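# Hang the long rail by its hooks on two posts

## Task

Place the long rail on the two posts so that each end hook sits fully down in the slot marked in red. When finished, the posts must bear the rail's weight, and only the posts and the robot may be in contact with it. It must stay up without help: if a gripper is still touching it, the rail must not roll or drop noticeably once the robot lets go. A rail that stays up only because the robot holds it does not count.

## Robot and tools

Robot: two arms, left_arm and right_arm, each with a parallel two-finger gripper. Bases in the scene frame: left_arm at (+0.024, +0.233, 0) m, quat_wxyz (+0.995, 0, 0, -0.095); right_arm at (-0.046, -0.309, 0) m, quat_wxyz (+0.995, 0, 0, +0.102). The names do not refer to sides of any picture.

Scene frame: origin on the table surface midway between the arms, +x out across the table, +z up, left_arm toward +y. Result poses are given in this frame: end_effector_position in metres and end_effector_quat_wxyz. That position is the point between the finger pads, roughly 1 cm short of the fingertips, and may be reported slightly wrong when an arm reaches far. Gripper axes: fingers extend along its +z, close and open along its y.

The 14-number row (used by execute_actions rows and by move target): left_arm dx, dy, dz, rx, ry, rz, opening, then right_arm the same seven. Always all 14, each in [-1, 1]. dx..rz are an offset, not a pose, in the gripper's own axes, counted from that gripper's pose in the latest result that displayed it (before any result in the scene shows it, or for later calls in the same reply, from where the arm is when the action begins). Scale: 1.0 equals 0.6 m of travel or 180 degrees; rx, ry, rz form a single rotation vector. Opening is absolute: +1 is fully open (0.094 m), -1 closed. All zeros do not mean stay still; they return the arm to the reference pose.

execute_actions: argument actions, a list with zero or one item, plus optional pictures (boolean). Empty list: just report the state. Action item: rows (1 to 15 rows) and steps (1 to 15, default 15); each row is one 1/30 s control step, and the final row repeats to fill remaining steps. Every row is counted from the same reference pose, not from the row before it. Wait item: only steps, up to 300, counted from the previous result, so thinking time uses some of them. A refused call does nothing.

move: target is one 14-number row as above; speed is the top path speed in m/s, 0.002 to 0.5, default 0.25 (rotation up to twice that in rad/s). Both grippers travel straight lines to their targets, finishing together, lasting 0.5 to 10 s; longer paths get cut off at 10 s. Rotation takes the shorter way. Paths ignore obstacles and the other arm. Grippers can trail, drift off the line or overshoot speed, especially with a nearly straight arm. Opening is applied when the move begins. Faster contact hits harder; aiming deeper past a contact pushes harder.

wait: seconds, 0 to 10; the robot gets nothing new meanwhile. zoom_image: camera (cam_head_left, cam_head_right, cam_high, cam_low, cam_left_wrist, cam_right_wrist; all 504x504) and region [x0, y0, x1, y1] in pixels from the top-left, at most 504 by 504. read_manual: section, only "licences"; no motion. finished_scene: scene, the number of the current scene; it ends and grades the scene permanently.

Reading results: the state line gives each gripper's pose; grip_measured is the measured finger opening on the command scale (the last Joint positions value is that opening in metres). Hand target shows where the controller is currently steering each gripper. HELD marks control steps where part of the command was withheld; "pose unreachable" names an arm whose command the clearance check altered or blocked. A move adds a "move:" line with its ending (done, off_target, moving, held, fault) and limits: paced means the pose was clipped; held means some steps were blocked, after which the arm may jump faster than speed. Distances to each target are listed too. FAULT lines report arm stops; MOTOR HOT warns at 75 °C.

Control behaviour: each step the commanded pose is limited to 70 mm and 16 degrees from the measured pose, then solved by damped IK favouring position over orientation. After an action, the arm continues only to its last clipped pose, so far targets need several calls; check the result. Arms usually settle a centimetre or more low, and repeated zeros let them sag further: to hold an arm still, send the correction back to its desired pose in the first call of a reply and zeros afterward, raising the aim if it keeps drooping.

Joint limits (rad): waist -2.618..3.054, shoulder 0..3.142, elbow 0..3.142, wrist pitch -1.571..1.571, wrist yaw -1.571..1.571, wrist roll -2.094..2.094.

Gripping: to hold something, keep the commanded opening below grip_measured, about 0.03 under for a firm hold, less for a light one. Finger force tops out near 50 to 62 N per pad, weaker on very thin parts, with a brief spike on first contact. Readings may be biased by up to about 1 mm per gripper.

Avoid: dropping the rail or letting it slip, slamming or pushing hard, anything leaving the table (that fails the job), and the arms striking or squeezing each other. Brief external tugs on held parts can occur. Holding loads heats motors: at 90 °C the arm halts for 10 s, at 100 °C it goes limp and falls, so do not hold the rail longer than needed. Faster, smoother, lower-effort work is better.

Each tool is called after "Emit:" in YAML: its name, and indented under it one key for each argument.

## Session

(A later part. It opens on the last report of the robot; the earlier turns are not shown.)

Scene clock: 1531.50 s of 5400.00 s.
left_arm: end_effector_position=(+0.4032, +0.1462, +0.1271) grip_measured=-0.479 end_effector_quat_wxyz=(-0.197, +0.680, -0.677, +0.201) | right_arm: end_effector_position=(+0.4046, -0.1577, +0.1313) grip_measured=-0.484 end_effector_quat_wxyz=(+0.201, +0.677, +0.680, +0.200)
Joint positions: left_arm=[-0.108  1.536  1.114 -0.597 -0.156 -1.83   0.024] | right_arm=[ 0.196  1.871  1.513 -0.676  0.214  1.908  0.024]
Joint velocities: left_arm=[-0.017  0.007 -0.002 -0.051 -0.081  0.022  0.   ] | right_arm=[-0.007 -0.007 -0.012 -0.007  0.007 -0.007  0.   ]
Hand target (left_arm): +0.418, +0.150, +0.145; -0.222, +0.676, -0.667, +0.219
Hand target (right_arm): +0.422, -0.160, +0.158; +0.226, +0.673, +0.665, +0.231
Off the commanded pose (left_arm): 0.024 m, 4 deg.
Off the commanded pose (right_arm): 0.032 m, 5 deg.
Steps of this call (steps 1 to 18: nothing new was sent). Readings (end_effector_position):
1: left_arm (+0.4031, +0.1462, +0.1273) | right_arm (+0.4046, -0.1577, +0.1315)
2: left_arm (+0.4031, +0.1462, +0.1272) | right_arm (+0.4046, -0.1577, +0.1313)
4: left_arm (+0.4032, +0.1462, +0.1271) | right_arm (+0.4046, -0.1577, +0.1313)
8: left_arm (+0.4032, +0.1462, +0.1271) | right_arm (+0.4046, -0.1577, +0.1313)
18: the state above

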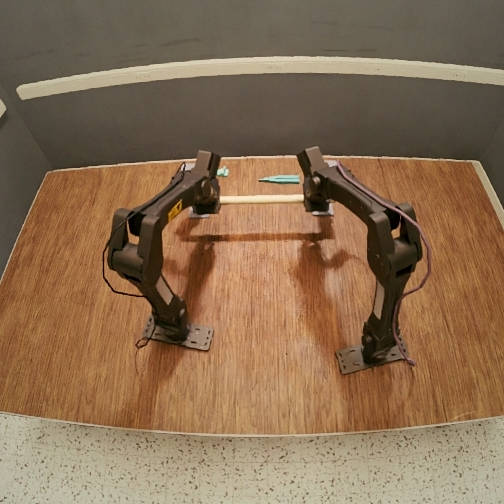

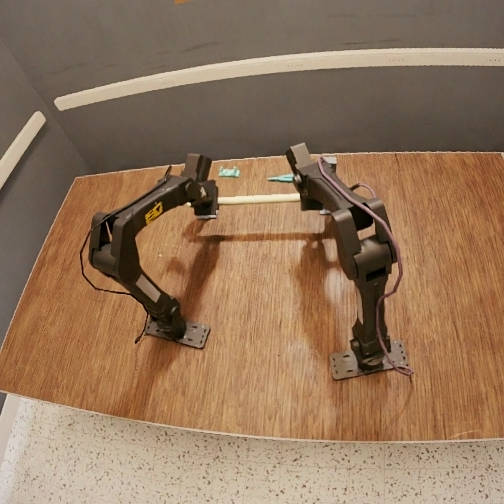

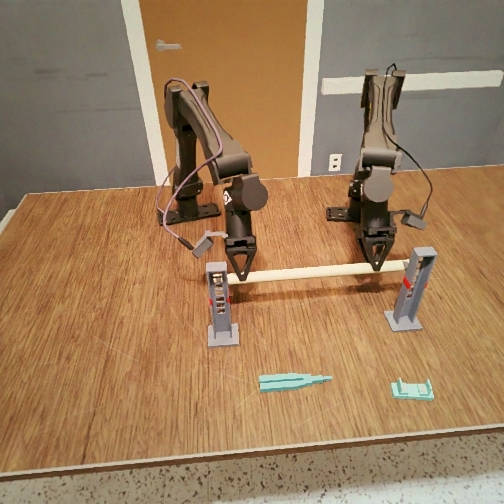

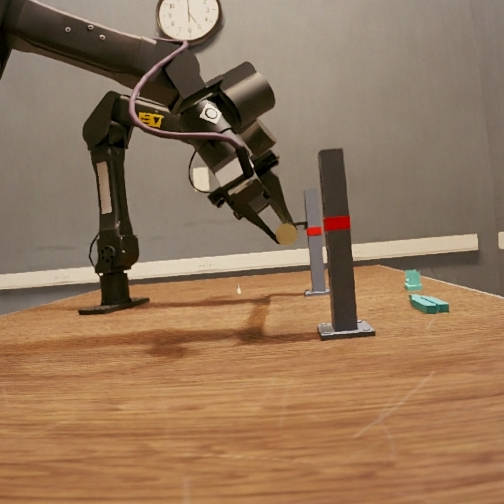

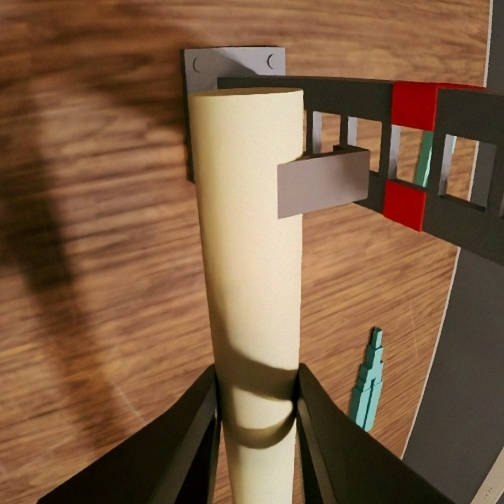

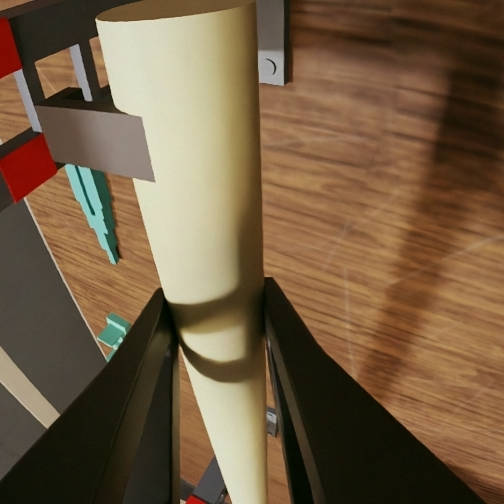

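Emit:
execute_actions:
  actions:
    - {"rows": [ [-0.005,-0.0393,-0.0100,0.0207,-0.0031,-0.0011,-0.52, -0.0038,0.0514,-0.0174,-0.0266,0.0013,0.0051,-0.52], [-0.005,-0.0404,-0.0091,0.0207,-0.0031,-0.0011,-0.52, -0.0038,0.0525,-0.0165,-0.0266,0.0013,0.0051,-0.52], [-0.005,-0.0415,-0.0081,0.0207,-0.0031,-0.0011,-0.52, -0.0038,0.0535,-0.0155,-0.0266,0.0013,0.0051,-0.52], [-0.005,-0.0425,-0.0072,0.0207,-0.0031,-0.0011,-0.52, -0.0038,0.0545,-0.0145,-0.0266,0.0013,0.0051,-0.52], [-0.005,-0.0436,-0.0063,0.0207,-0.0031,-0.0011,-0.52, -0.0038,0.0555,-0.0135,-0.0266,0.0013,0.0051,-0.52], [-0.005,-0.0446,-0.0054,0.0207,-0.0031,-0.0011,-0.52, -0.0038,0.0565,-0.0125,-0.0266,0.0013,0.0051,-0.52], [-0.005,-0.0457,-0.0044,0.0207,-0.0031,-0.0011,-0.52, -0.0038,0.0575,-0.0115,-0.0266,0.0013,0.0051,-0.52], [-0.005,-0.0467,-0.0035,0.0207,-0.0031,-0.0011,-0.52, -0.0038,0.0586,-0.0105,-0.0266,0.0013,0.0051,-0.52], [-0.005,-0.0478,-0.0026,0.0207,-0.0031,-0.0011,-0.52, -0.0038,0.0596,-0.0095,-0.0266,0.0013,0.0051,-0.52], [-0.005,-0.0489,-0.0017,0.0207,-0.0031,-0.0011,-0.52, -0.0038,0.0606,-0.0086,-0.0266,0.0013,0.0051,-0.52], [-0.005,-0.0499,-0.0007,0.0207,-0.0031,-0.0011,-0.52, -0.0038,0.0616,-0.0076,-0.0266,0.0013,0.0051,-0.52], [-0.005,-0.0510,0.0002,0.0207,-0.0031,-0.0011,-0.52, -0.0038,0.0626,-0.0066,-0.0266,0.0013,0.0051,-0.52] ], "steps": 15}
  pictures: false

Emit:
wait:
  seconds: 0.6

Emit:
zoom_image:
  camera: "cam_low"
  region: [265, 205, 335, 250]

Scene clock: 1596.43 s of 5400.00 s.
left_arm: end_effector_position=(+0.4131, +0.1466, +0.1260) grip_measured=-0.479 end_effector_quat_wxyz=(-0.199, +0.680, -0.676, +0.200) | right_arm: end_effector_position=(+0.4150, -0.1573, +0.1291) grip_measured=-0.484 end_effector_quat_wxyz=(+0.201, +0.677, +0.679, +0.200)
Joint positions: left_arm=[-0.1    1.572  1.144 -0.589 -0.156 -1.823  0.024] | right_arm=[ 0.187  1.908  1.553 -0.675  0.21   1.901  0.024]
Joint velocities: left_arm=[ 0.012  0.022 -0.012  0.037  0.037  0.007 -0.001] | right_arm=[ 0.002  0.051  0.017 -0.037 -0.007 -0.037  0.   ]
Hand target (left_arm): +0.428, +0.150, +0.144; -0.222, +0.676, -0.667, +0.220
Hand target (right_arm): +0.432, -0.160, +0.155; +0.226, +0.673, +0.665, +0.231
Off the commanded pose (left_arm): 0.024 m, 4 deg.
Off the commanded pose (right_arm): 0.032 m, 5 deg.
Steps of this call (steps 1 to 90: nothing new was sent; then 61.43 s passed at rest; steps 91 to 105: all 15 steps of this action). Readings (end_effector_position):
91: left_arm (+0.4032, +0.1462, +0.1271) | right_arm (+0.4046, -0.1577, +0.1313)
92: left_arm (+0.4032, +0.1462, +0.1271) | right_arm (+0.4046, -0.1577, +0.1313)
94: left_arm (+0.4034, +0.1461, +0.1273) | right_arm (+0.4051, -0.1577, +0.1314)
98: left_arm (+0.4079, +0.1465, +0.1277) | right_arm (+0.4098, -0.1574, +0.1315)
105: the state above

Scene clock: 1597.03 s of 5400.00 s.
left_arm: end_effector_position=(+0.4131, +0.1466, +0.1255) grip_measured=-0.479 end_effector_quat_wxyz=(-0.199, +0.680, -0.677, +0.200) | right_arm: end_effector_position=(+0.4151, -0.1573, +0.1289) grip_measured=-0.484 end_effector_quat_wxyz=(+0.201, +0.677, +0.679, +0.200)
Joint positions: left_arm=[-0.1    1.573  1.144 -0.589 -0.156 -1.823  0.024] | right_arm=[ 0.187  1.909  1.553 -0.675  0.21   1.901  0.024]
Joint velocities: left_arm=[-0.012  0.007 -0.002  0.007  0.022 -0.051  0.   ] | right_arm=[ 0.012  0.017 -0.002 -0.022  0.051  0.022 -0.001]
Hand target (left_arm): +0.428, +0.150, +0.144; -0.222, +0.676, -0.668, +0.220
Hand target (right_arm): +0.432, -0.160, +0.155; +0.226, +0.673, +0.665, +0.231
Off the commanded pose (left_arm): 0.024 m, 4 deg.
Off the commanded pose (right_arm): 0.032 m, 5 deg.
Steps of this call (steps 1 to 18: nothing new was sent). Readings (end_effector_position):
1: left_arm (+0.4131, +0.1466, +0.1257) | right_arm (+0.4151, -0.1574, +0.1289)
2: left_arm (+0.4131, +0.1466, +0.1255) | right_arm (+0.4151, -0.1573, +0.1289)
4: left_arm (+0.4131, +0.1466, +0.1255) | right_arm (+0.4151, -0.1573, +0.1289)
8: left_arm (+0.4131, +0.1466, +0.1255) | right_arm (+0.4151, -0.1573, +0.1289)
18: the state above

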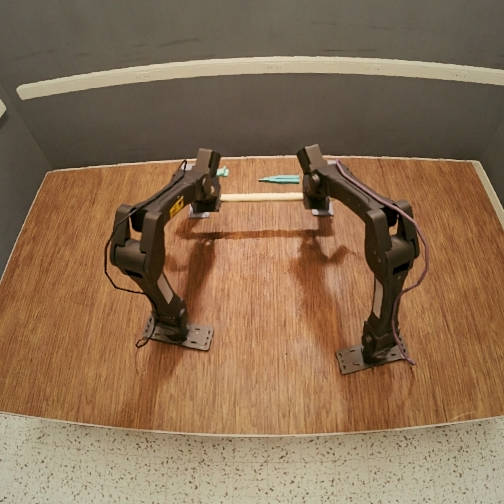

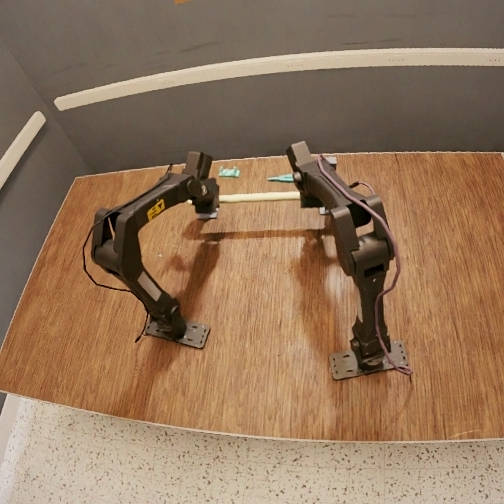

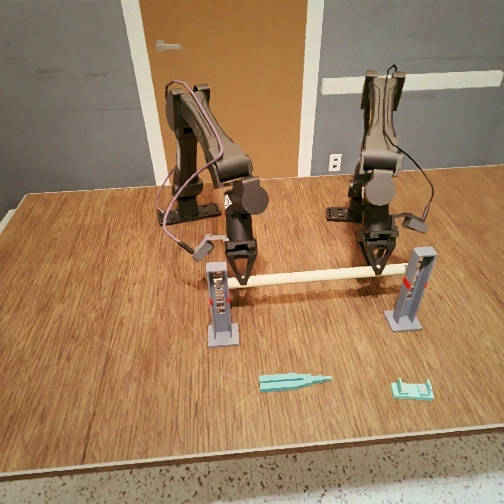

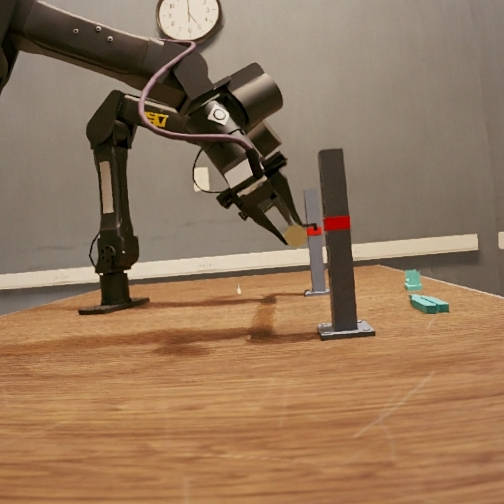

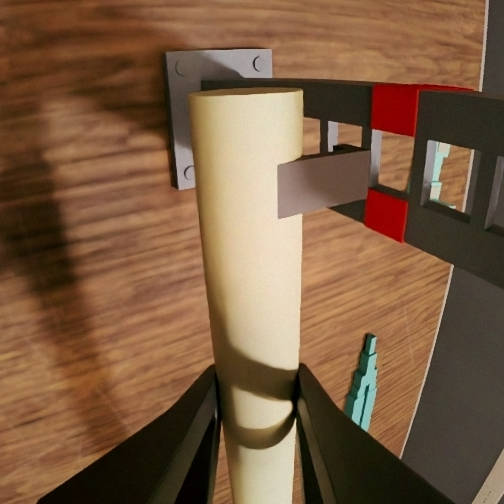

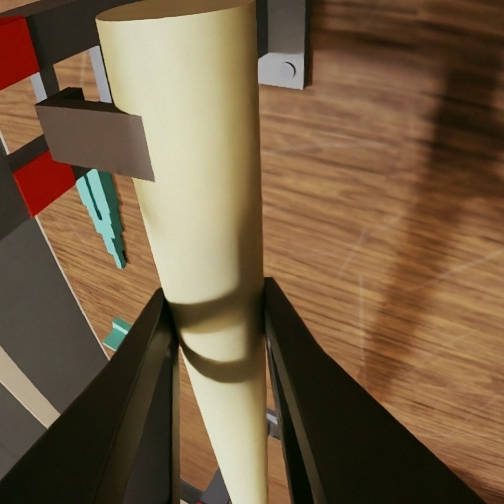

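Region (265, 205, 335, 250) of cam_low's 504x504 image, scaled by 7.200, with more detail than that image has; it fills the top 324 rows of this view, and the rest is white.

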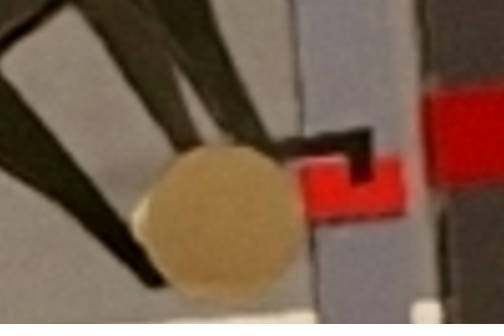

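Emit:
execute_actions:
  actions:
    - {"rows": [ [-0.0043,-0.0396,-0.0104,0.0203,-0.0019,-0.0018,-0.52, -0.0045,0.0511,-0.0190,-0.0267,0.0013,0.0051,-0.52], [-0.0043,-0.0407,-0.0099,0.0203,-0.0019,-0.0018,-0.52, -0.0045,0.0522,-0.0186,-0.0270,0.0013,0.0051,-0.52], [-0.0043,-0.0418,-0.0094,0.0204,-0.0019,-0.0018,-0.52, -0.0045,0.0532,-0.0182,-0.0272,0.0013,0.0051,-0.52], [-0.0043,-0.0429,-0.0089,0.0204,-0.0019,-0.0018,-0.52, -0.0045,0.0542,-0.0179,-0.0275,0.0013,0.0051,-0.52], [-0.0043,-0.0440,-0.0085,0.0205,-0.0019,-0.0018,-0.52, -0.0045,0.0553,-0.0175,-0.0277,0.0013,0.0051,-0.52], [-0.0043,-0.0451,-0.0080,0.0205,-0.0019,-0.0018,-0.52, -0.0045,0.0563,-0.0171,-0.0280,0.0013,0.0051,-0.52], [-0.0043,-0.0462,-0.0075,0.0206,-0.0019,-0.0018,-0.52, -0.0045,0.0573,-0.0168,-0.0282,0.0013,0.0051,-0.52], [-0.0043,-0.0472,-0.0070,0.0207,-0.0019,-0.0018,-0.52, -0.0045,0.0584,-0.0164,-0.0284,0.0013,0.0051,-0.52], [-0.0043,-0.0483,-0.0065,0.0207,-0.0019,-0.0018,-0.52, -0.0045,0.0594,-0.0160,-0.0287,0.0013,0.0051,-0.52], [-0.0043,-0.0494,-0.0060,0.0208,-0.0019,-0.0018,-0.52, -0.0045,0.0604,-0.0156,-0.0289,0.0013,0.0051,-0.52], [-0.0043,-0.0505,-0.0055,0.0208,-0.0019,-0.0018,-0.52, -0.0045,0.0615,-0.0153,-0.0292,0.0013,0.0051,-0.52], [-0.0043,-0.0516,-0.0051,0.0209,-0.0019,-0.0018,-0.52, -0.0045,0.0625,-0.0149,-0.0294,0.0013,0.0051,-0.52] ], "steps": 15}
  pictures: false

Emit:
wait:
  seconds: 0.6

Emit:
zoom_image:
  camera: "cam_low"
  region: [265, 205, 335, 250]

Scene clock: 1675.80 s of 5400.00 s.
left_arm: end_effector_position=(+0.4223, +0.1465, +0.1280) grip_measured=-0.479 end_effector_quat_wxyz=(-0.202, +0.679, -0.677, +0.202) | right_arm: end_effector_position=(+0.4230, -0.1575, +0.1310) grip_measured=-0.484 end_effector_quat_wxyz=(+0.204, +0.677, +0.677, +0.204)
Joint positions: left_arm=[-0.093  1.601  1.178 -0.589 -0.155 -1.813  0.024] | right_arm=[ 0.18   1.928  1.583 -0.674  0.21   1.897  0.024]
Joint velocities: left_arm=[-0.002 -0.007  0.042 -0.066 -0.007  0.051  0.   ] | right_arm=[-0.022  0.017  0.002 -0.022 -0.022  0.022 -0.001]
Hand target (left_arm): +0.436, +0.150, +0.145; -0.223, +0.676, -0.667, +0.220
Hand target (right_arm): +0.440, -0.160, +0.157; +0.229, +0.673, +0.664, +0.234
Off the commanded pose (left_arm): 0.023 m, 3 deg.
Off the commanded pose (right_arm): 0.032 m, 5 deg.
Steps of this call (steps 1 to 90: nothing new was sent; then 75.27 s passed at rest; steps 91 to 105: all 15 steps of this action). Readings (end_effector_position):
91: left_arm (+0.4131, +0.1466, +0.1255) | right_arm (+0.4151, -0.1573, +0.1289)
92: left_arm (+0.4131, +0.1466, +0.1255) | right_arm (+0.4151, -0.1573, +0.1289)
94: left_arm (+0.4140, +0.1465, +0.1259) | right_arm (+0.4152, -0.1573, +0.1289)
98: left_arm (+0.4177, +0.1464, +0.1269) | right_arm (+0.4187, -0.1576, +0.1308)
105: the state above

Scene clock: 1676.40 s of 5400.00 s.
left_arm: end_effector_position=(+0.4224, +0.1465, +0.1277) grip_measured=-0.479 end_effector_quat_wxyz=(-0.201, +0.679, -0.677, +0.201) | right_arm: end_effector_position=(+0.4231, -0.1575, +0.1306) grip_measured=-0.484 end_effector_quat_wxyz=(+0.204, +0.677, +0.677, +0.204)
Joint positions: left_arm=[-0.093  1.602  1.179 -0.589 -0.155 -1.813  0.024] | right_arm=[ 0.18   1.929  1.583 -0.674  0.21   1.897  0.024]
Joint velocities: left_arm=[-0.012 -0.007  0.007 -0.051 -0.051  0.022  0.   ] | right_arm=[-0.002 -0.002 -0.012  0.066 -0.051 -0.007 -0.   ]
Hand target (left_arm): +0.436, +0.150, +0.145; -0.223, +0.676, -0.667, +0.220
Hand target (right_arm): +0.440, -0.160, +0.157; +0.229, +0.673, +0.664, +0.234
Off the commanded pose (left_arm): 0.023 m, 3 deg.
Off the commanded pose (right_arm): 0.032 m, 5 deg.
Steps of this call (steps 1 to 18: nothing new was sent). Readings (end_effector_position):
1: left_arm (+0.4224, +0.1465, +0.1279) | right_arm (+0.4231, -0.1575, +0.1308)
2: left_arm (+0.4224, +0.1465, +0.1279) | right_arm (+0.4231, -0.1575, +0.1306)
4: left_arm (+0.4224, +0.1465, +0.1277) | right_arm (+0.4231, -0.1575, +0.1306)
8: left_arm (+0.4224, +0.1465, +0.1277) | right_arm (+0.4231, -0.1575, +0.1306)
18: the state above

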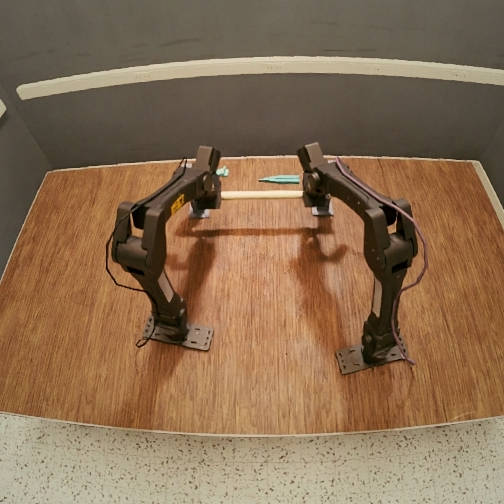

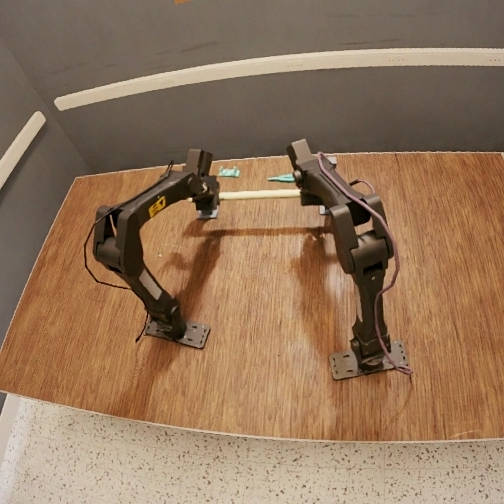

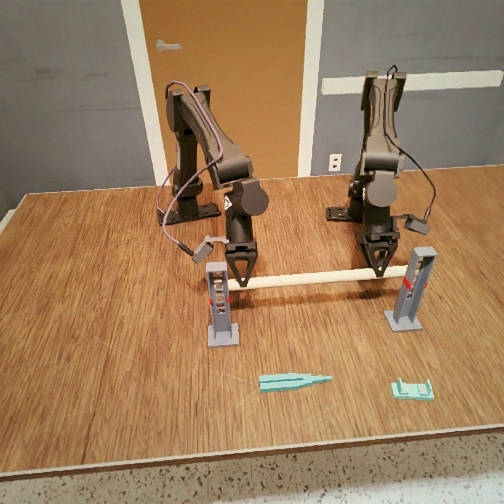

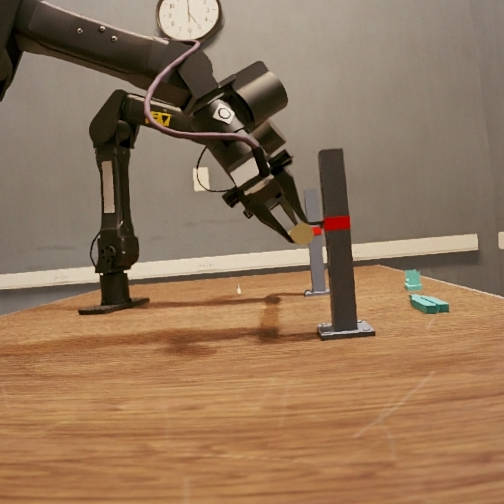

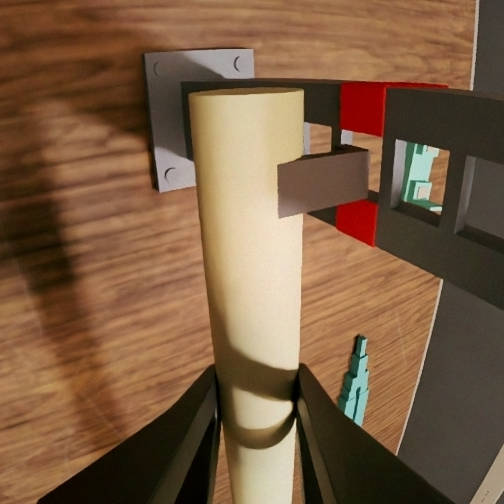

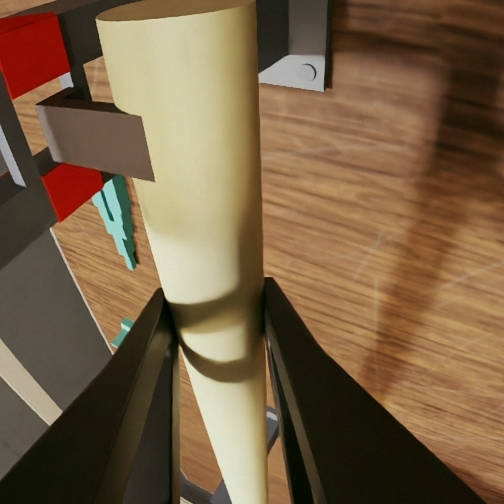

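Region (265, 205, 335, 250) of cam_low's 504x504 image, scaled by 7.200, with more detail than that image has; it fills the top 324 rows of this view, and the rest is white.

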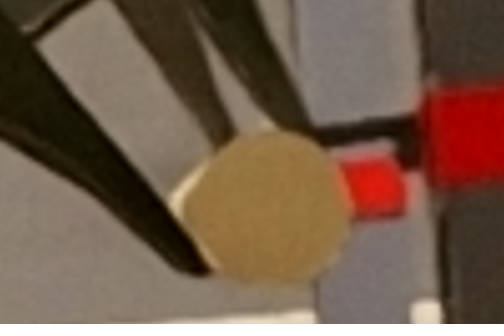

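Emit:
zoom_image:
  camera: "cam_left_wrist"
  region: [270, 70, 450, 260]

Emit:
zoom_image:
  camera: "cam_right_wrist"
  region: [0, 0, 200, 240]

Region (270, 70, 450, 260) of cam_left_wrist's 504x504 image, scaled by 2.653, with more detail than that image has; it fills the left 477 columns of this view, and the rest is white.

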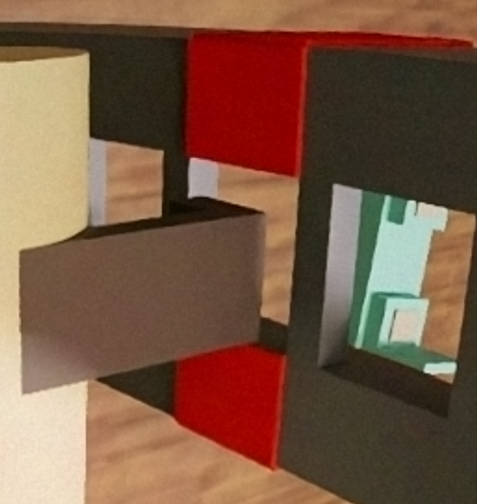

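Region (0, 0, 200, 240) of cam_right_wrist's 504x504 image, scaled by 2.100, with more detail than that image has.

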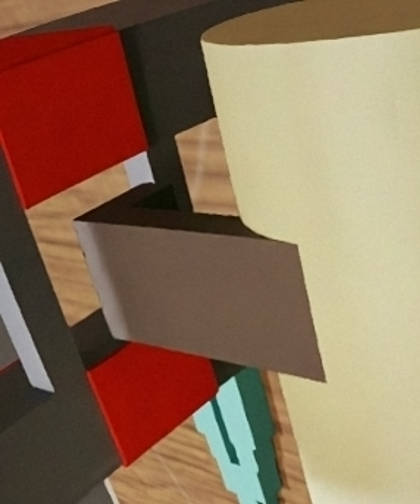

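Emit:
execute_actions:
  actions:
    - {"rows": [ [-0.0050,-0.0374,-0.0096,0.0194,-0.0022,-0.0026,-0.52, -0.0037,0.0508,-0.0187,-0.0260,0.001,0.0045,-0.52], [-0.0054,-0.0382,-0.0090,0.0194,-0.0022,-0.0026,-0.52, -0.0032,0.0516,-0.0181,-0.0261,0.001,0.0045,-0.52], [-0.0058,-0.0390,-0.0085,0.0194,-0.0022,-0.0026,-0.52, -0.0028,0.0525,-0.0176,-0.0263,0.001,0.0045,-0.52], [-0.0058,-0.0397,-0.0079,0.0194,-0.0022,-0.0026,-0.52, -0.0028,0.0533,-0.0170,-0.0264,0.001,0.0045,-0.52], [-0.0058,-0.0405,-0.0073,0.0194,-0.0022,-0.0026,-0.52, -0.0028,0.0542,-0.0164,-0.0265,0.001,0.0045,-0.52], [-0.0058,-0.0413,-0.0067,0.0194,-0.0022,-0.0026,-0.52, -0.0028,0.0551,-0.0159,-0.0266,0.001,0.0045,-0.52], [-0.0058,-0.0421,-0.0062,0.0194,-0.0022,-0.0026,-0.52, -0.0028,0.0559,-0.0153,-0.0268,0.001,0.0045,-0.52], [-0.0058,-0.0428,-0.0056,0.0194,-0.0022,-0.0026,-0.52, -0.0028,0.0568,-0.0147,-0.0269,0.001,0.0045,-0.52], [-0.0058,-0.0436,-0.0050,0.0194,-0.0022,-0.0026,-0.52, -0.0028,0.0576,-0.0142,-0.0270,0.001,0.0045,-0.52], [-0.0058,-0.0444,-0.0044,0.0194,-0.0022,-0.0026,-0.52, -0.0028,0.0585,-0.0136,-0.0271,0.001,0.0045,-0.52], [-0.0058,-0.0451,-0.0038,0.0194,-0.0022,-0.0026,-0.52, -0.0028,0.0593,-0.0130,-0.0273,0.001,0.0045,-0.52], [-0.0058,-0.0459,-0.0033,0.0194,-0.0022,-0.0026,-0.52, -0.0028,0.0602,-0.0125,-0.0274,0.001,0.0045,-0.52], [-0.0058,-0.0467,-0.0027,0.0194,-0.0022,-0.0026,-0.52, -0.0028,0.0610,-0.0119,-0.0275,0.001,0.0045,-0.52] ], "steps": 15}
  pictures: false

Emit:
wait:
  seconds: 0.6

Emit:
zoom_image:
  camera: "cam_low"
  region: [265, 205, 335, 250]

Scene clock: 1796.90 s of 5400.00 s.
left_arm: end_effector_position=(+0.4297, +0.1473, +0.1273) grip_measured=-0.479 end_effector_quat_wxyz=(-0.203, +0.679, -0.676, +0.201) | right_arm: end_effector_position=(+0.4313, -0.1566, +0.1300) grip_measured=-0.484 end_effector_quat_wxyz=(+0.206, +0.677, +0.676, +0.205)
Joint positions: left_arm=[-0.086  1.627  1.203 -0.586 -0.154 -1.808  0.024] | right_arm=[ 0.176  1.957  1.616 -0.674  0.209  1.892  0.024]
Joint velocities: left_arm=[ 0.007  0.032  0.037 -0.037  0.022 -0.022 -0.001] | right_arm=[-0.022  0.027  0.032 -0.007 -0.066  0.022 -0.001]
Hand target (left_arm): +0.444, +0.150, +0.145; -0.224, +0.676, -0.667, +0.220
Hand target (right_arm): +0.448, -0.160, +0.157; +0.230, +0.673, +0.662, +0.235
Off the commanded pose (left_arm): 0.023 m, 3 deg.
Off the commanded pose (right_arm): 0.033 m, 5 deg.
Steps of this call (steps 1 to 90: nothing new was sent; then 117.00 s passed at rest; steps 91 to 105: all 15 steps of this action). Readings (end_effector_position):
91: left_arm (+0.4224, +0.1465, +0.1277) | right_arm (+0.4231, -0.1575, +0.1306)
92: left_arm (+0.4224, +0.1465, +0.1277) | right_arm (+0.4231, -0.1575, +0.1306)
94: left_arm (+0.4224, +0.1465, +0.1277) | right_arm (+0.4234, -0.1573, +0.1309)
98: left_arm (+0.4255, +0.1475, +0.1283) | right_arm (+0.4271, -0.1564, +0.1312)
105: the state above

Scene clock: 1797.50 s of 5400.00 s.
left_arm: end_effector_position=(+0.4301, +0.1474, +0.1271) grip_measured=-0.479 end_effector_quat_wxyz=(-0.203, +0.679, -0.676, +0.201) | right_arm: end_effector_position=(+0.4316, -0.1566, +0.1299) grip_measured=-0.484 end_effector_quat_wxyz=(+0.206, +0.677, +0.676, +0.205)
Joint positions: left_arm=[-0.085  1.629  1.204 -0.585 -0.154 -1.808  0.024] | right_arm=[ 0.175  1.958  1.617 -0.674  0.209  1.892  0.024]
Joint velocities: left_arm=[-0.007 -0.002 -0.007 -0.037 -0.007 -0.066 -0.   ] | right_arm=[ 0.007  0.002 -0.012 -0.037  0.022 -0.007  0.   ]
Hand target (left_arm): +0.444, +0.151, +0.145; -0.224, +0.676, -0.666, +0.220
Hand target (right_arm): +0.448, -0.160, +0.157; +0.230, +0.673, +0.662, +0.235
Off the commanded pose (left_arm): 0.023 m, 3 deg.
Off the commanded pose (right_arm): 0.033 m, 5 deg.
Steps of this call (steps 1 to 18: nothing new was sent). Readings (end_effector_position):
1: left_arm (+0.4299, +0.1474, +0.1271) | right_arm (+0.4314, -0.1565, +0.1299)
2: left_arm (+0.4301, +0.1474, +0.1271) | right_arm (+0.4316, -0.1566, +0.1299)
4: left_arm (+0.4301, +0.1474, +0.1271) | right_arm (+0.4316, -0.1566, +0.1299)
8: left_arm (+0.4301, +0.1474, +0.1271) | right_arm (+0.4316, -0.1566, +0.1299)
18: the state above

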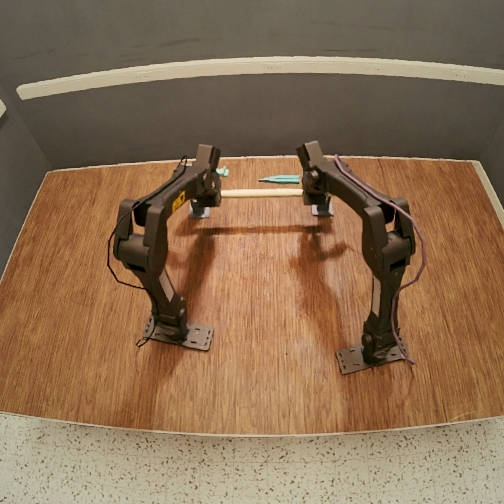

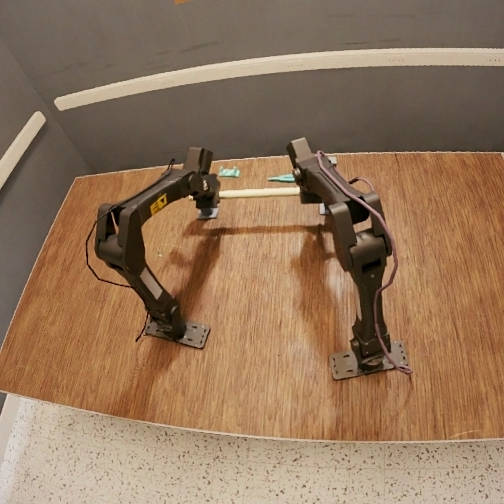

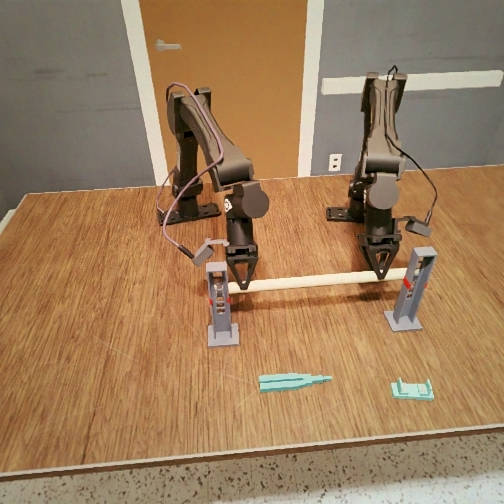

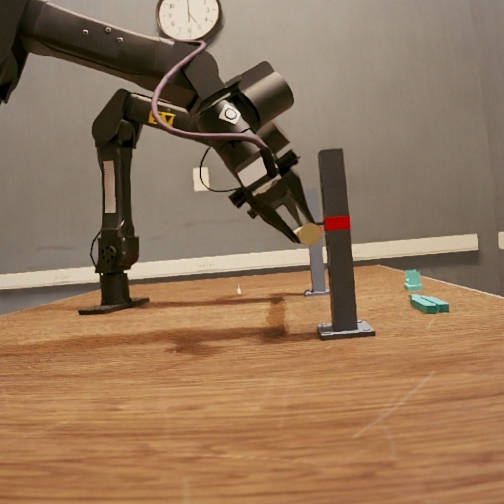

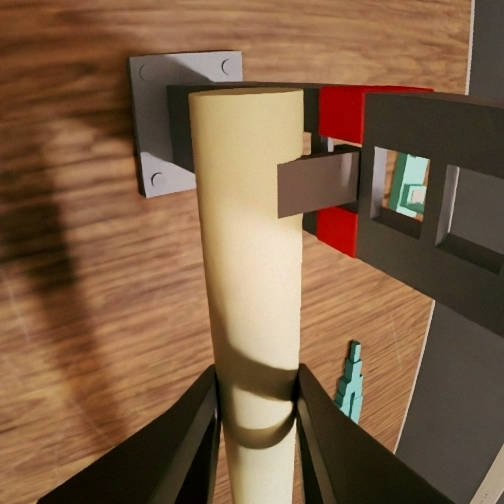

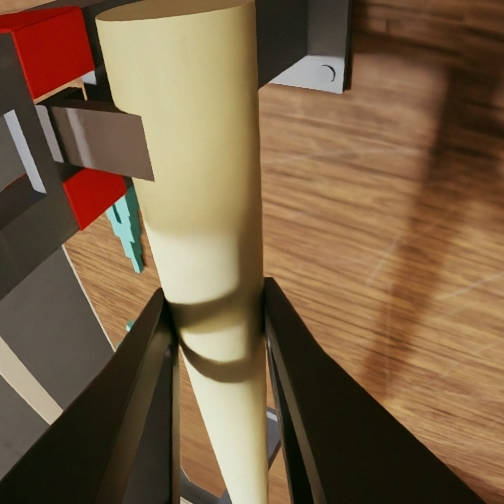

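Region (265, 205, 335, 250) of cam_low's 504x504 image, scaled by 7.200, with more detail than that image has; it fills the top 324 rows of this view, and the rest is white.

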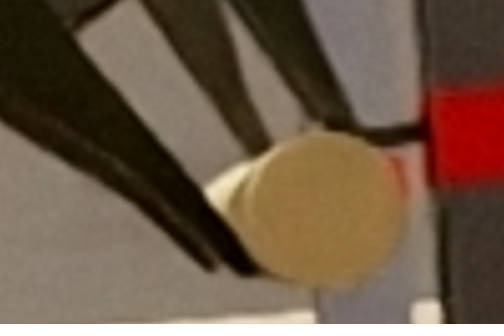

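Emit:
execute_actions:
  actions:
    - {"rows": [ [-0.0043,-0.0373,-0.0098,0.0189,-0.0017,-0.0026,-0.52, -0.0043,0.0508,-0.0199,-0.0257,0.0013,0.0051,-0.52], [-0.0043,-0.0382,-0.0093,0.0189,-0.0017,-0.0026,-0.52, -0.0043,0.0517,-0.0194,-0.0258,0.0013,0.0051,-0.52], [-0.0043,-0.0390,-0.0087,0.0189,-0.0017,-0.0026,-0.52, -0.0043,0.0525,-0.0188,-0.0260,0.0013,0.0051,-0.52], [-0.0043,-0.0398,-0.0082,0.0189,-0.0017,-0.0026,-0.52, -0.0043,0.0533,-0.0183,-0.0261,0.0013,0.0051,-0.52], [-0.0043,-0.0407,-0.0076,0.0189,-0.0017,-0.0026,-0.52, -0.0043,0.0542,-0.0177,-0.0262,0.0013,0.0051,-0.52], [-0.0043,-0.0408,-0.0063,0.0184,-0.0017,-0.0026,-0.52, -0.0043,0.0543,-0.0164,-0.0259,0.0013,0.0051,-0.52], [-0.0043,-0.0402,-0.0054,0.0179,-0.0017,-0.0026,-0.52, -0.0043,0.0536,-0.0154,-0.0254,0.0013,0.0051,-0.52], [-0.0043,-0.0395,-0.0044,0.0173,-0.0017,-0.0026,-0.52, -0.0043,0.0530,-0.0145,-0.0250,0.0013,0.0051,-0.52], [-0.0043,-0.0389,-0.0034,0.0167,-0.0017,-0.0026,-0.52, -0.0043,0.0523,-0.0135,-0.0245,0.0013,0.0051,-0.52], [-0.0043,-0.0383,-0.0024,0.0162,-0.0017,-0.0026,-0.52, -0.0043,0.0517,-0.0125,-0.0240,0.0013,0.0051,-0.52], [-0.0043,-0.0376,-0.0015,0.0156,-0.0017,-0.0026,-0.52, -0.0043,0.0510,-0.0116,-0.0236,0.0013,0.0051,-0.52], [-0.0043,-0.0370,-0.0005,0.0151,-0.0017,-0.0026,-0.52, -0.0043,0.0504,-0.0106,-0.0231,0.0013,0.0051,-0.52], [-0.0043,-0.0364,0.0004,0.0146,-0.0017,-0.0026,-0.52, -0.0043,0.0498,-0.0098,-0.0227,0.0013,0.0051,-0.52], [-0.0043,-0.0359,0.0012,0.0141,-0.0017,-0.0026,-0.52, -0.0043,0.0493,-0.0089,-0.0223,0.0013,0.0051,-0.52] ], "steps": 15}
  pictures: false

Emit:
wait:
  seconds: 0.6

Emit:
zoom_image:
  camera: "cam_low"
  region: [275, 205, 345, 255]

Scene clock: 1918.00 s of 5400.00 s.
left_arm: end_effector_position=(+0.4348, +0.1471, +0.1232) grip_measured=-0.479 end_effector_quat_wxyz=(-0.201, +0.680, -0.677, +0.198) | right_arm: end_effector_position=(+0.4359, -0.1566, +0.1256) grip_measured=-0.484 end_effector_quat_wxyz=(+0.204, +0.678, +0.677, +0.203)
Joint positions: left_arm=[-0.082  1.654  1.219 -0.583 -0.152 -1.805  0.024] | right_arm=[ 0.171  1.98   1.635 -0.675  0.205  1.889  0.024]
Joint velocities: left_arm=[-0.002  0.071  0.007 -0.007 -0.022 -0.007 -0.001] | right_arm=[ 0.002  0.042 -0.027  0.051 -0.051 -0.051 -0.   ]
Hand target (left_arm): +0.448, +0.150, +0.138; -0.219, +0.678, -0.668, +0.215
Hand target (right_arm): +0.452, -0.159, +0.151; +0.226, +0.675, +0.663, +0.232
Off the commanded pose (left_arm): 0.021 m, 3 deg.
Off the commanded pose (right_arm): 0.031 m, 4 deg.
Steps of this call (steps 1 to 90: nothing new was sent; then 117.00 s passed at rest; steps 91 to 105: all 15 steps of this action). Readings (end_effector_position):
91: left_arm (+0.4301, +0.1474, +0.1271) | right_arm (+0.4316, -0.1566, +0.1298)
92: left_arm (+0.4301, +0.1474, +0.1271) | right_arm (+0.4316, -0.1566, +0.1298)
94: left_arm (+0.4303, +0.1473, +0.1272) | right_arm (+0.4316, -0.1566, +0.1298)
98: left_arm (+0.4338, +0.1473, +0.1275) | right_arm (+0.4349, -0.1566, +0.1305)
105: the state above

Scene clock: 1918.60 s of 5400.00 s.
left_arm: end_effector_position=(+0.4349, +0.1471, +0.1219) grip_measured=-0.479 end_effector_quat_wxyz=(-0.200, +0.680, -0.677, +0.197) | right_arm: end_effector_position=(+0.4360, -0.1568, +0.1243) grip_measured=-0.484 end_effector_quat_wxyz=(+0.203, +0.678, +0.677, +0.202)
Joint positions: left_arm=[-0.082  1.657  1.219 -0.583 -0.151 -1.805  0.024] | right_arm=[ 0.17   1.983  1.635 -0.675  0.204  1.889  0.024]
Joint velocities: left_arm=[-0.002 -0.007 -0.002 -0.037  0.051  0.051 -0.   ] | right_arm=[ 0.007  0.007 -0.012  0.007 -0.051 -0.022 -0.   ]
Hand target (left_arm): +0.448, +0.150, +0.138; -0.219, +0.678, -0.668, +0.215
Hand target (right_arm): +0.452, -0.159, +0.151; +0.226, +0.675, +0.663, +0.232
Off the commanded pose (left_arm): 0.021 m, 3 deg.
Off the commanded pose (right_arm): 0.032 m, 5 deg.
Steps of this call (steps 1 to 18: nothing new was sent). Readings (end_effector_position):
1: left_arm (+0.4349, +0.1473, +0.1226) | right_arm (+0.4360, -0.1567, +0.1249)
2: left_arm (+0.4349, +0.1472, +0.1223) | right_arm (+0.4360, -0.1566, +0.1245)
4: left_arm (+0.4349, +0.1471, +0.1219) | right_arm (+0.4360, -0.1568, +0.1243)
8: left_arm (+0.4349, +0.1471, +0.1219) | right_arm (+0.4360, -0.1568, +0.1243)
18: the state above

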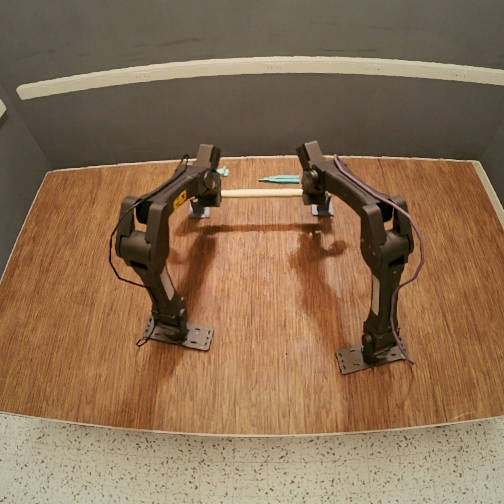

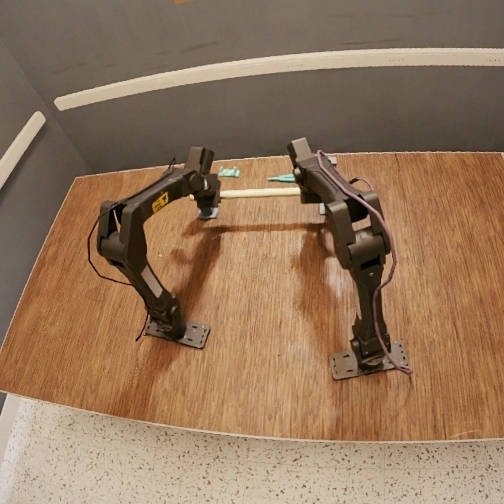

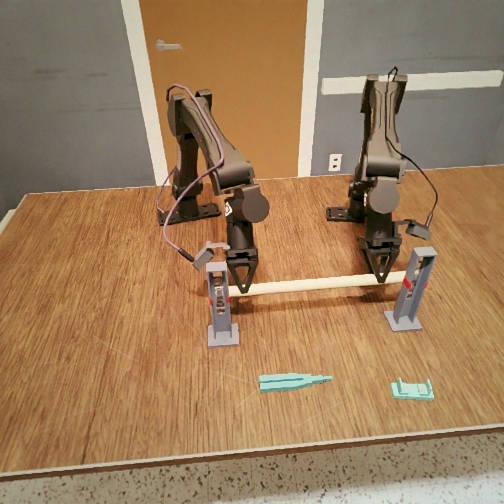

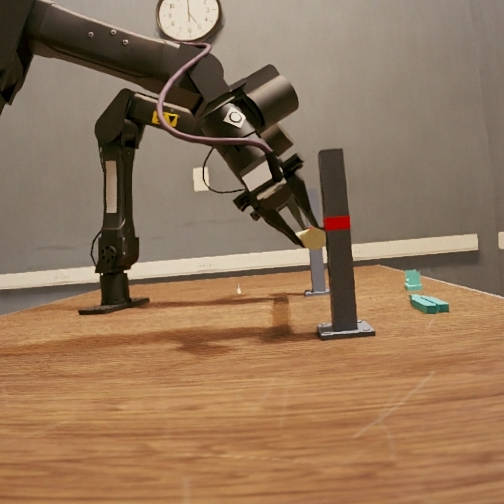

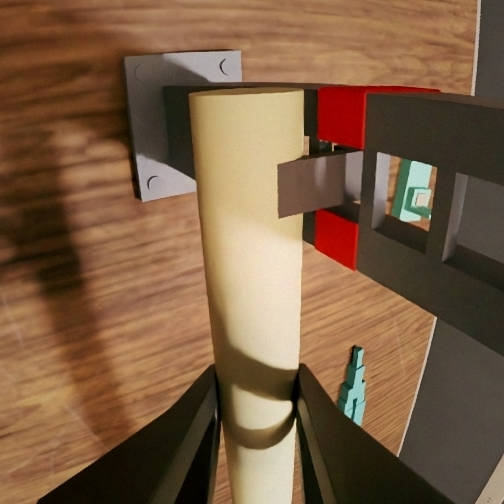

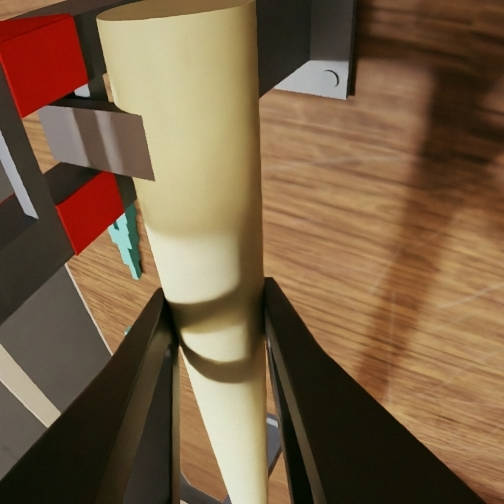

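Region (275, 205, 345, 255) of cam_low's 504x504 image, scaled by 7.200, with more detail than that image has; it fills the top 360 rows of this view, and the rest is white.

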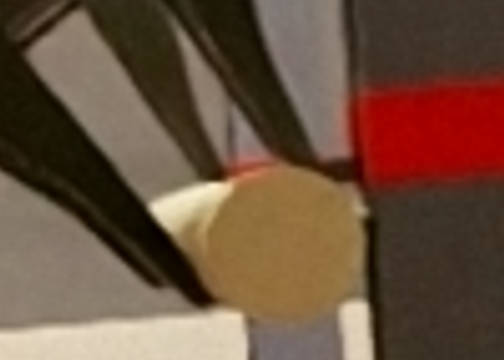

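Emit:
execute_actions:
  actions:
    - {"rows": [ [-0.0050,-0.0318,-0.0102,0.0165,-0.0015,-0.0028,-0.52, -0.0043,0.0458,-0.0210,-0.0242,0.0013,0.0055,-0.52], [-0.0053,-0.0302,-0.0093,0.0156,-0.0017,-0.0026,-0.52, -0.0046,0.0443,-0.0202,-0.0234,0.0011,0.0054,-0.52], [-0.0055,-0.0287,-0.0084,0.0147,-0.0019,-0.0025,-0.52, -0.0049,0.0429,-0.0194,-0.0227,0.0008,0.0052,-0.52], [-0.0058,-0.0271,-0.0075,0.0138,-0.0021,-0.0023,-0.52, -0.0052,0.0414,-0.0185,-0.0219,0.0006,0.0050,-0.52], [-0.0060,-0.0255,-0.0065,0.0129,-0.0023,-0.0022,-0.52, -0.0055,0.0399,-0.0177,-0.0211,0.0003,0.0049,-0.52], [-0.0063,-0.0239,-0.0056,0.0120,-0.0025,-0.0021,-0.52, -0.0058,0.0385,-0.0169,-0.0203,0.0001,0.0047,-0.52], [-0.0065,-0.0223,-0.0047,0.0111,-0.0028,-0.0019,-0.52, -0.0060,0.0370,-0.0161,-0.0196,-0.0002,0.0045,-0.52], [-0.0068,-0.0207,-0.0038,0.0102,-0.0030,-0.0018,-0.52, -0.0063,0.0356,-0.0153,-0.0188,-0.0004,0.0043,-0.52], [-0.0070,-0.0192,-0.0029,0.0093,-0.0032,-0.0017,-0.52, -0.0066,0.0341,-0.0144,-0.0180,-0.0007,0.0042,-0.52], [-0.0073,-0.0176,-0.0020,0.0084,-0.0034,-0.0015,-0.52, -0.0069,0.0326,-0.0136,-0.0172,-0.0009,0.0040,-0.52], [-0.0075,-0.0160,-0.0011,0.0075,-0.0036,-0.0014,-0.52, -0.0072,0.0312,-0.0128,-0.0165,-0.0012,0.0038,-0.52], [-0.0078,-0.0144,-0.0002,0.0066,-0.0038,-0.0012,-0.52, -0.0075,0.0297,-0.0120,-0.0157,-0.0014,0.0037,-0.52], [-0.0080,-0.0128,0.0007,0.0057,-0.0040,-0.0011,-0.52, -0.0078,0.0283,-0.0112,-0.0149,-0.0017,0.0035,-0.52] ], "steps": 15}
  pictures: false

Emit:
wait:
  seconds: 0.6

Emit:
zoom_image:
  camera: "cam_low"
  region: [275, 205, 345, 255]

Scene clock: 2013.67 s of 5400.00 s.
left_arm: end_effector_position=(+0.4349, +0.1471, +0.1207) grip_measured=-0.479 end_effector_quat_wxyz=(-0.199, +0.680, -0.678, +0.195) | right_arm: end_effector_position=(+0.4360, -0.1568, +0.1243) grip_measured=-0.484 end_effector_quat_wxyz=(+0.203, +0.678, +0.677, +0.202)
Joint positions: left_arm=[-0.082  1.66   1.219 -0.583 -0.151 -1.805  0.024] | right_arm=[ 0.17   1.983  1.635 -0.675  0.204  1.889  0.024]
Joint velocities: left_arm=[0.007 0.022 0.002 0.007 0.022 0.051 0.001] | right_arm=[-0.017 -0.002  0.007  0.007 -0.007 -0.037  0.001]
Hand target (left_arm): +0.441, +0.152, +0.126; -0.210, +0.681, -0.673, +0.199
Hand target (right_arm): +0.446, -0.162, +0.139; +0.219, +0.677, +0.668, +0.217
Off the commanded pose (left_arm): 0.010 m, 1 deg.
Off the commanded pose (right_arm): 0.019 m, 3 deg.
Steps of this call (steps 1 to 90: nothing new was sent; then 91.57 s passed at rest; steps 91 to 105: all 15 steps of this action). Readings (end_effector_position):
91: left_arm (+0.4349, +0.1471, +0.1219) | right_arm (+0.4360, -0.1568, +0.1243)
92: left_arm (+0.4349, +0.1471, +0.1219) | right_arm (+0.4360, -0.1568, +0.1243)
94: left_arm (+0.4349, +0.1471, +0.1219) | right_arm (+0.4360, -0.1568, +0.1243)
98: left_arm (+0.4349, +0.1471, +0.1219) | right_arm (+0.4360, -0.1568, +0.1243)
105: the state above

Scene clock: 2014.27 s of 5400.00 s.
left_arm: end_effector_position=(+0.4348, +0.1470, +0.1193) grip_measured=-0.479 end_effector_quat_wxyz=(-0.198, +0.681, -0.678, +0.194) | right_arm: end_effector_position=(+0.4355, -0.1569, +0.1240) grip_measured=-0.484 end_effector_quat_wxyz=(+0.202, +0.678, +0.677, +0.201)
Joint positions: left_arm=[-0.082  1.664  1.219 -0.583 -0.15  -1.805  0.024] | right_arm=[ 0.17   1.983  1.635 -0.677  0.203  1.889  0.024]
Joint velocities: left_arm=[-0.002  0.002 -0.002 -0.037 -0.022 -0.051  0.   ] | right_arm=[-0.002  0.002  0.007  0.022 -0.051 -0.051 -0.   ]
Hand target (left_arm): +0.441, +0.152, +0.126; -0.210, +0.681, -0.673, +0.199
Hand target (right_arm): +0.446, -0.162, +0.139; +0.219, +0.677, +0.668, +0.217
Off the commanded pose (left_arm): 0.011 m, 2 deg.
Off the commanded pose (right_arm): 0.019 m, 3 deg.
Steps of this call (steps 1 to 18: nothing new was sent). Readings (end_effector_position):
1: left_arm (+0.4349, +0.1471, +0.1201) | right_arm (+0.4358, -0.1567, +0.1242)
2: left_arm (+0.4349, +0.1471, +0.1197) | right_arm (+0.4357, -0.1568, +0.1241)
4: left_arm (+0.4348, +0.1470, +0.1193) | right_arm (+0.4355, -0.1569, +0.1240)
8: left_arm (+0.4348, +0.1470, +0.1193) | right_arm (+0.4355, -0.1569, +0.1240)
18: the state above

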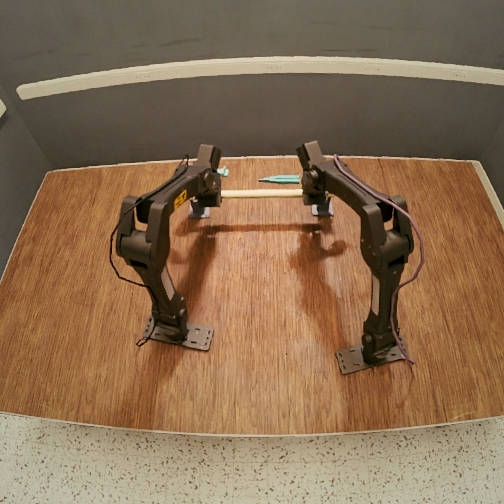

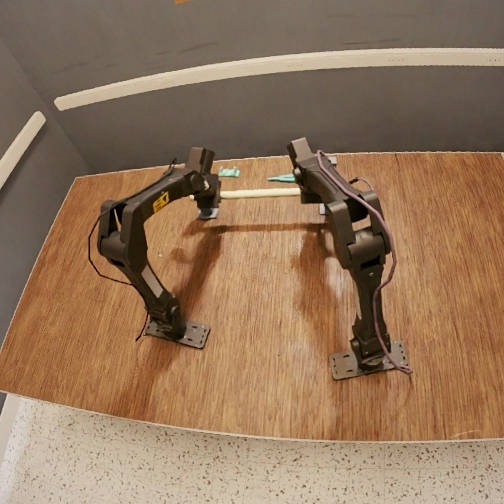

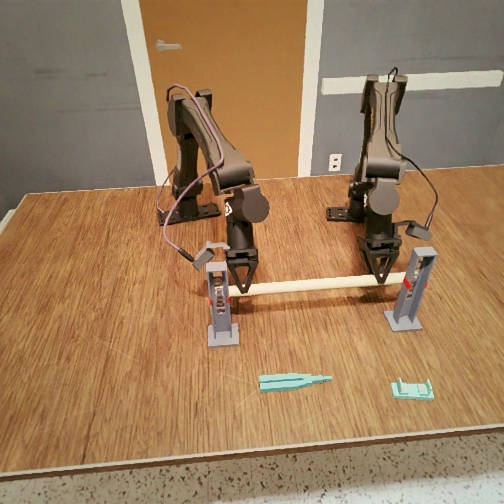

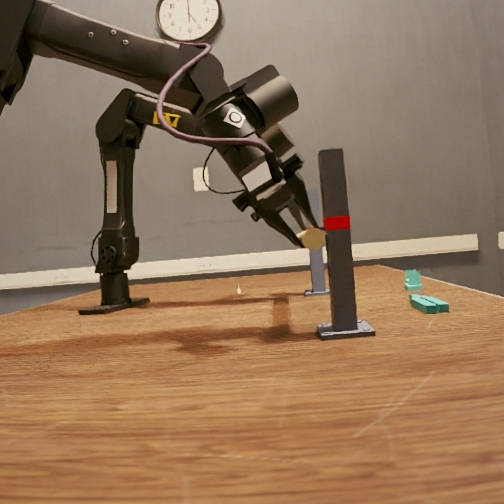

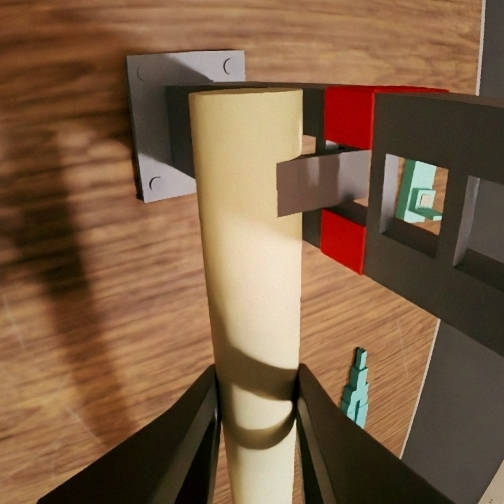

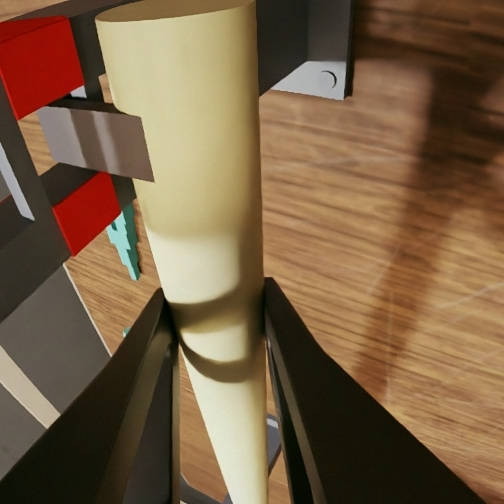

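Region (275, 205, 345, 255) of cam_low's 504x504 image, scaled by 7.200, with more detail than that image has; it fills the top 360 rows of this view, and the rest is white.

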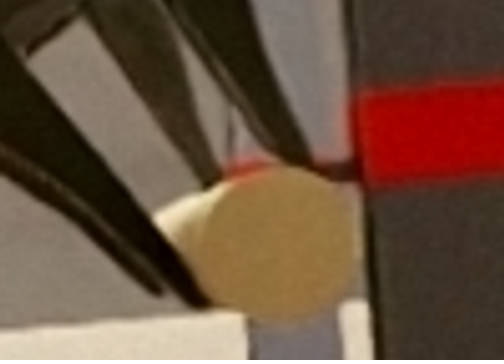

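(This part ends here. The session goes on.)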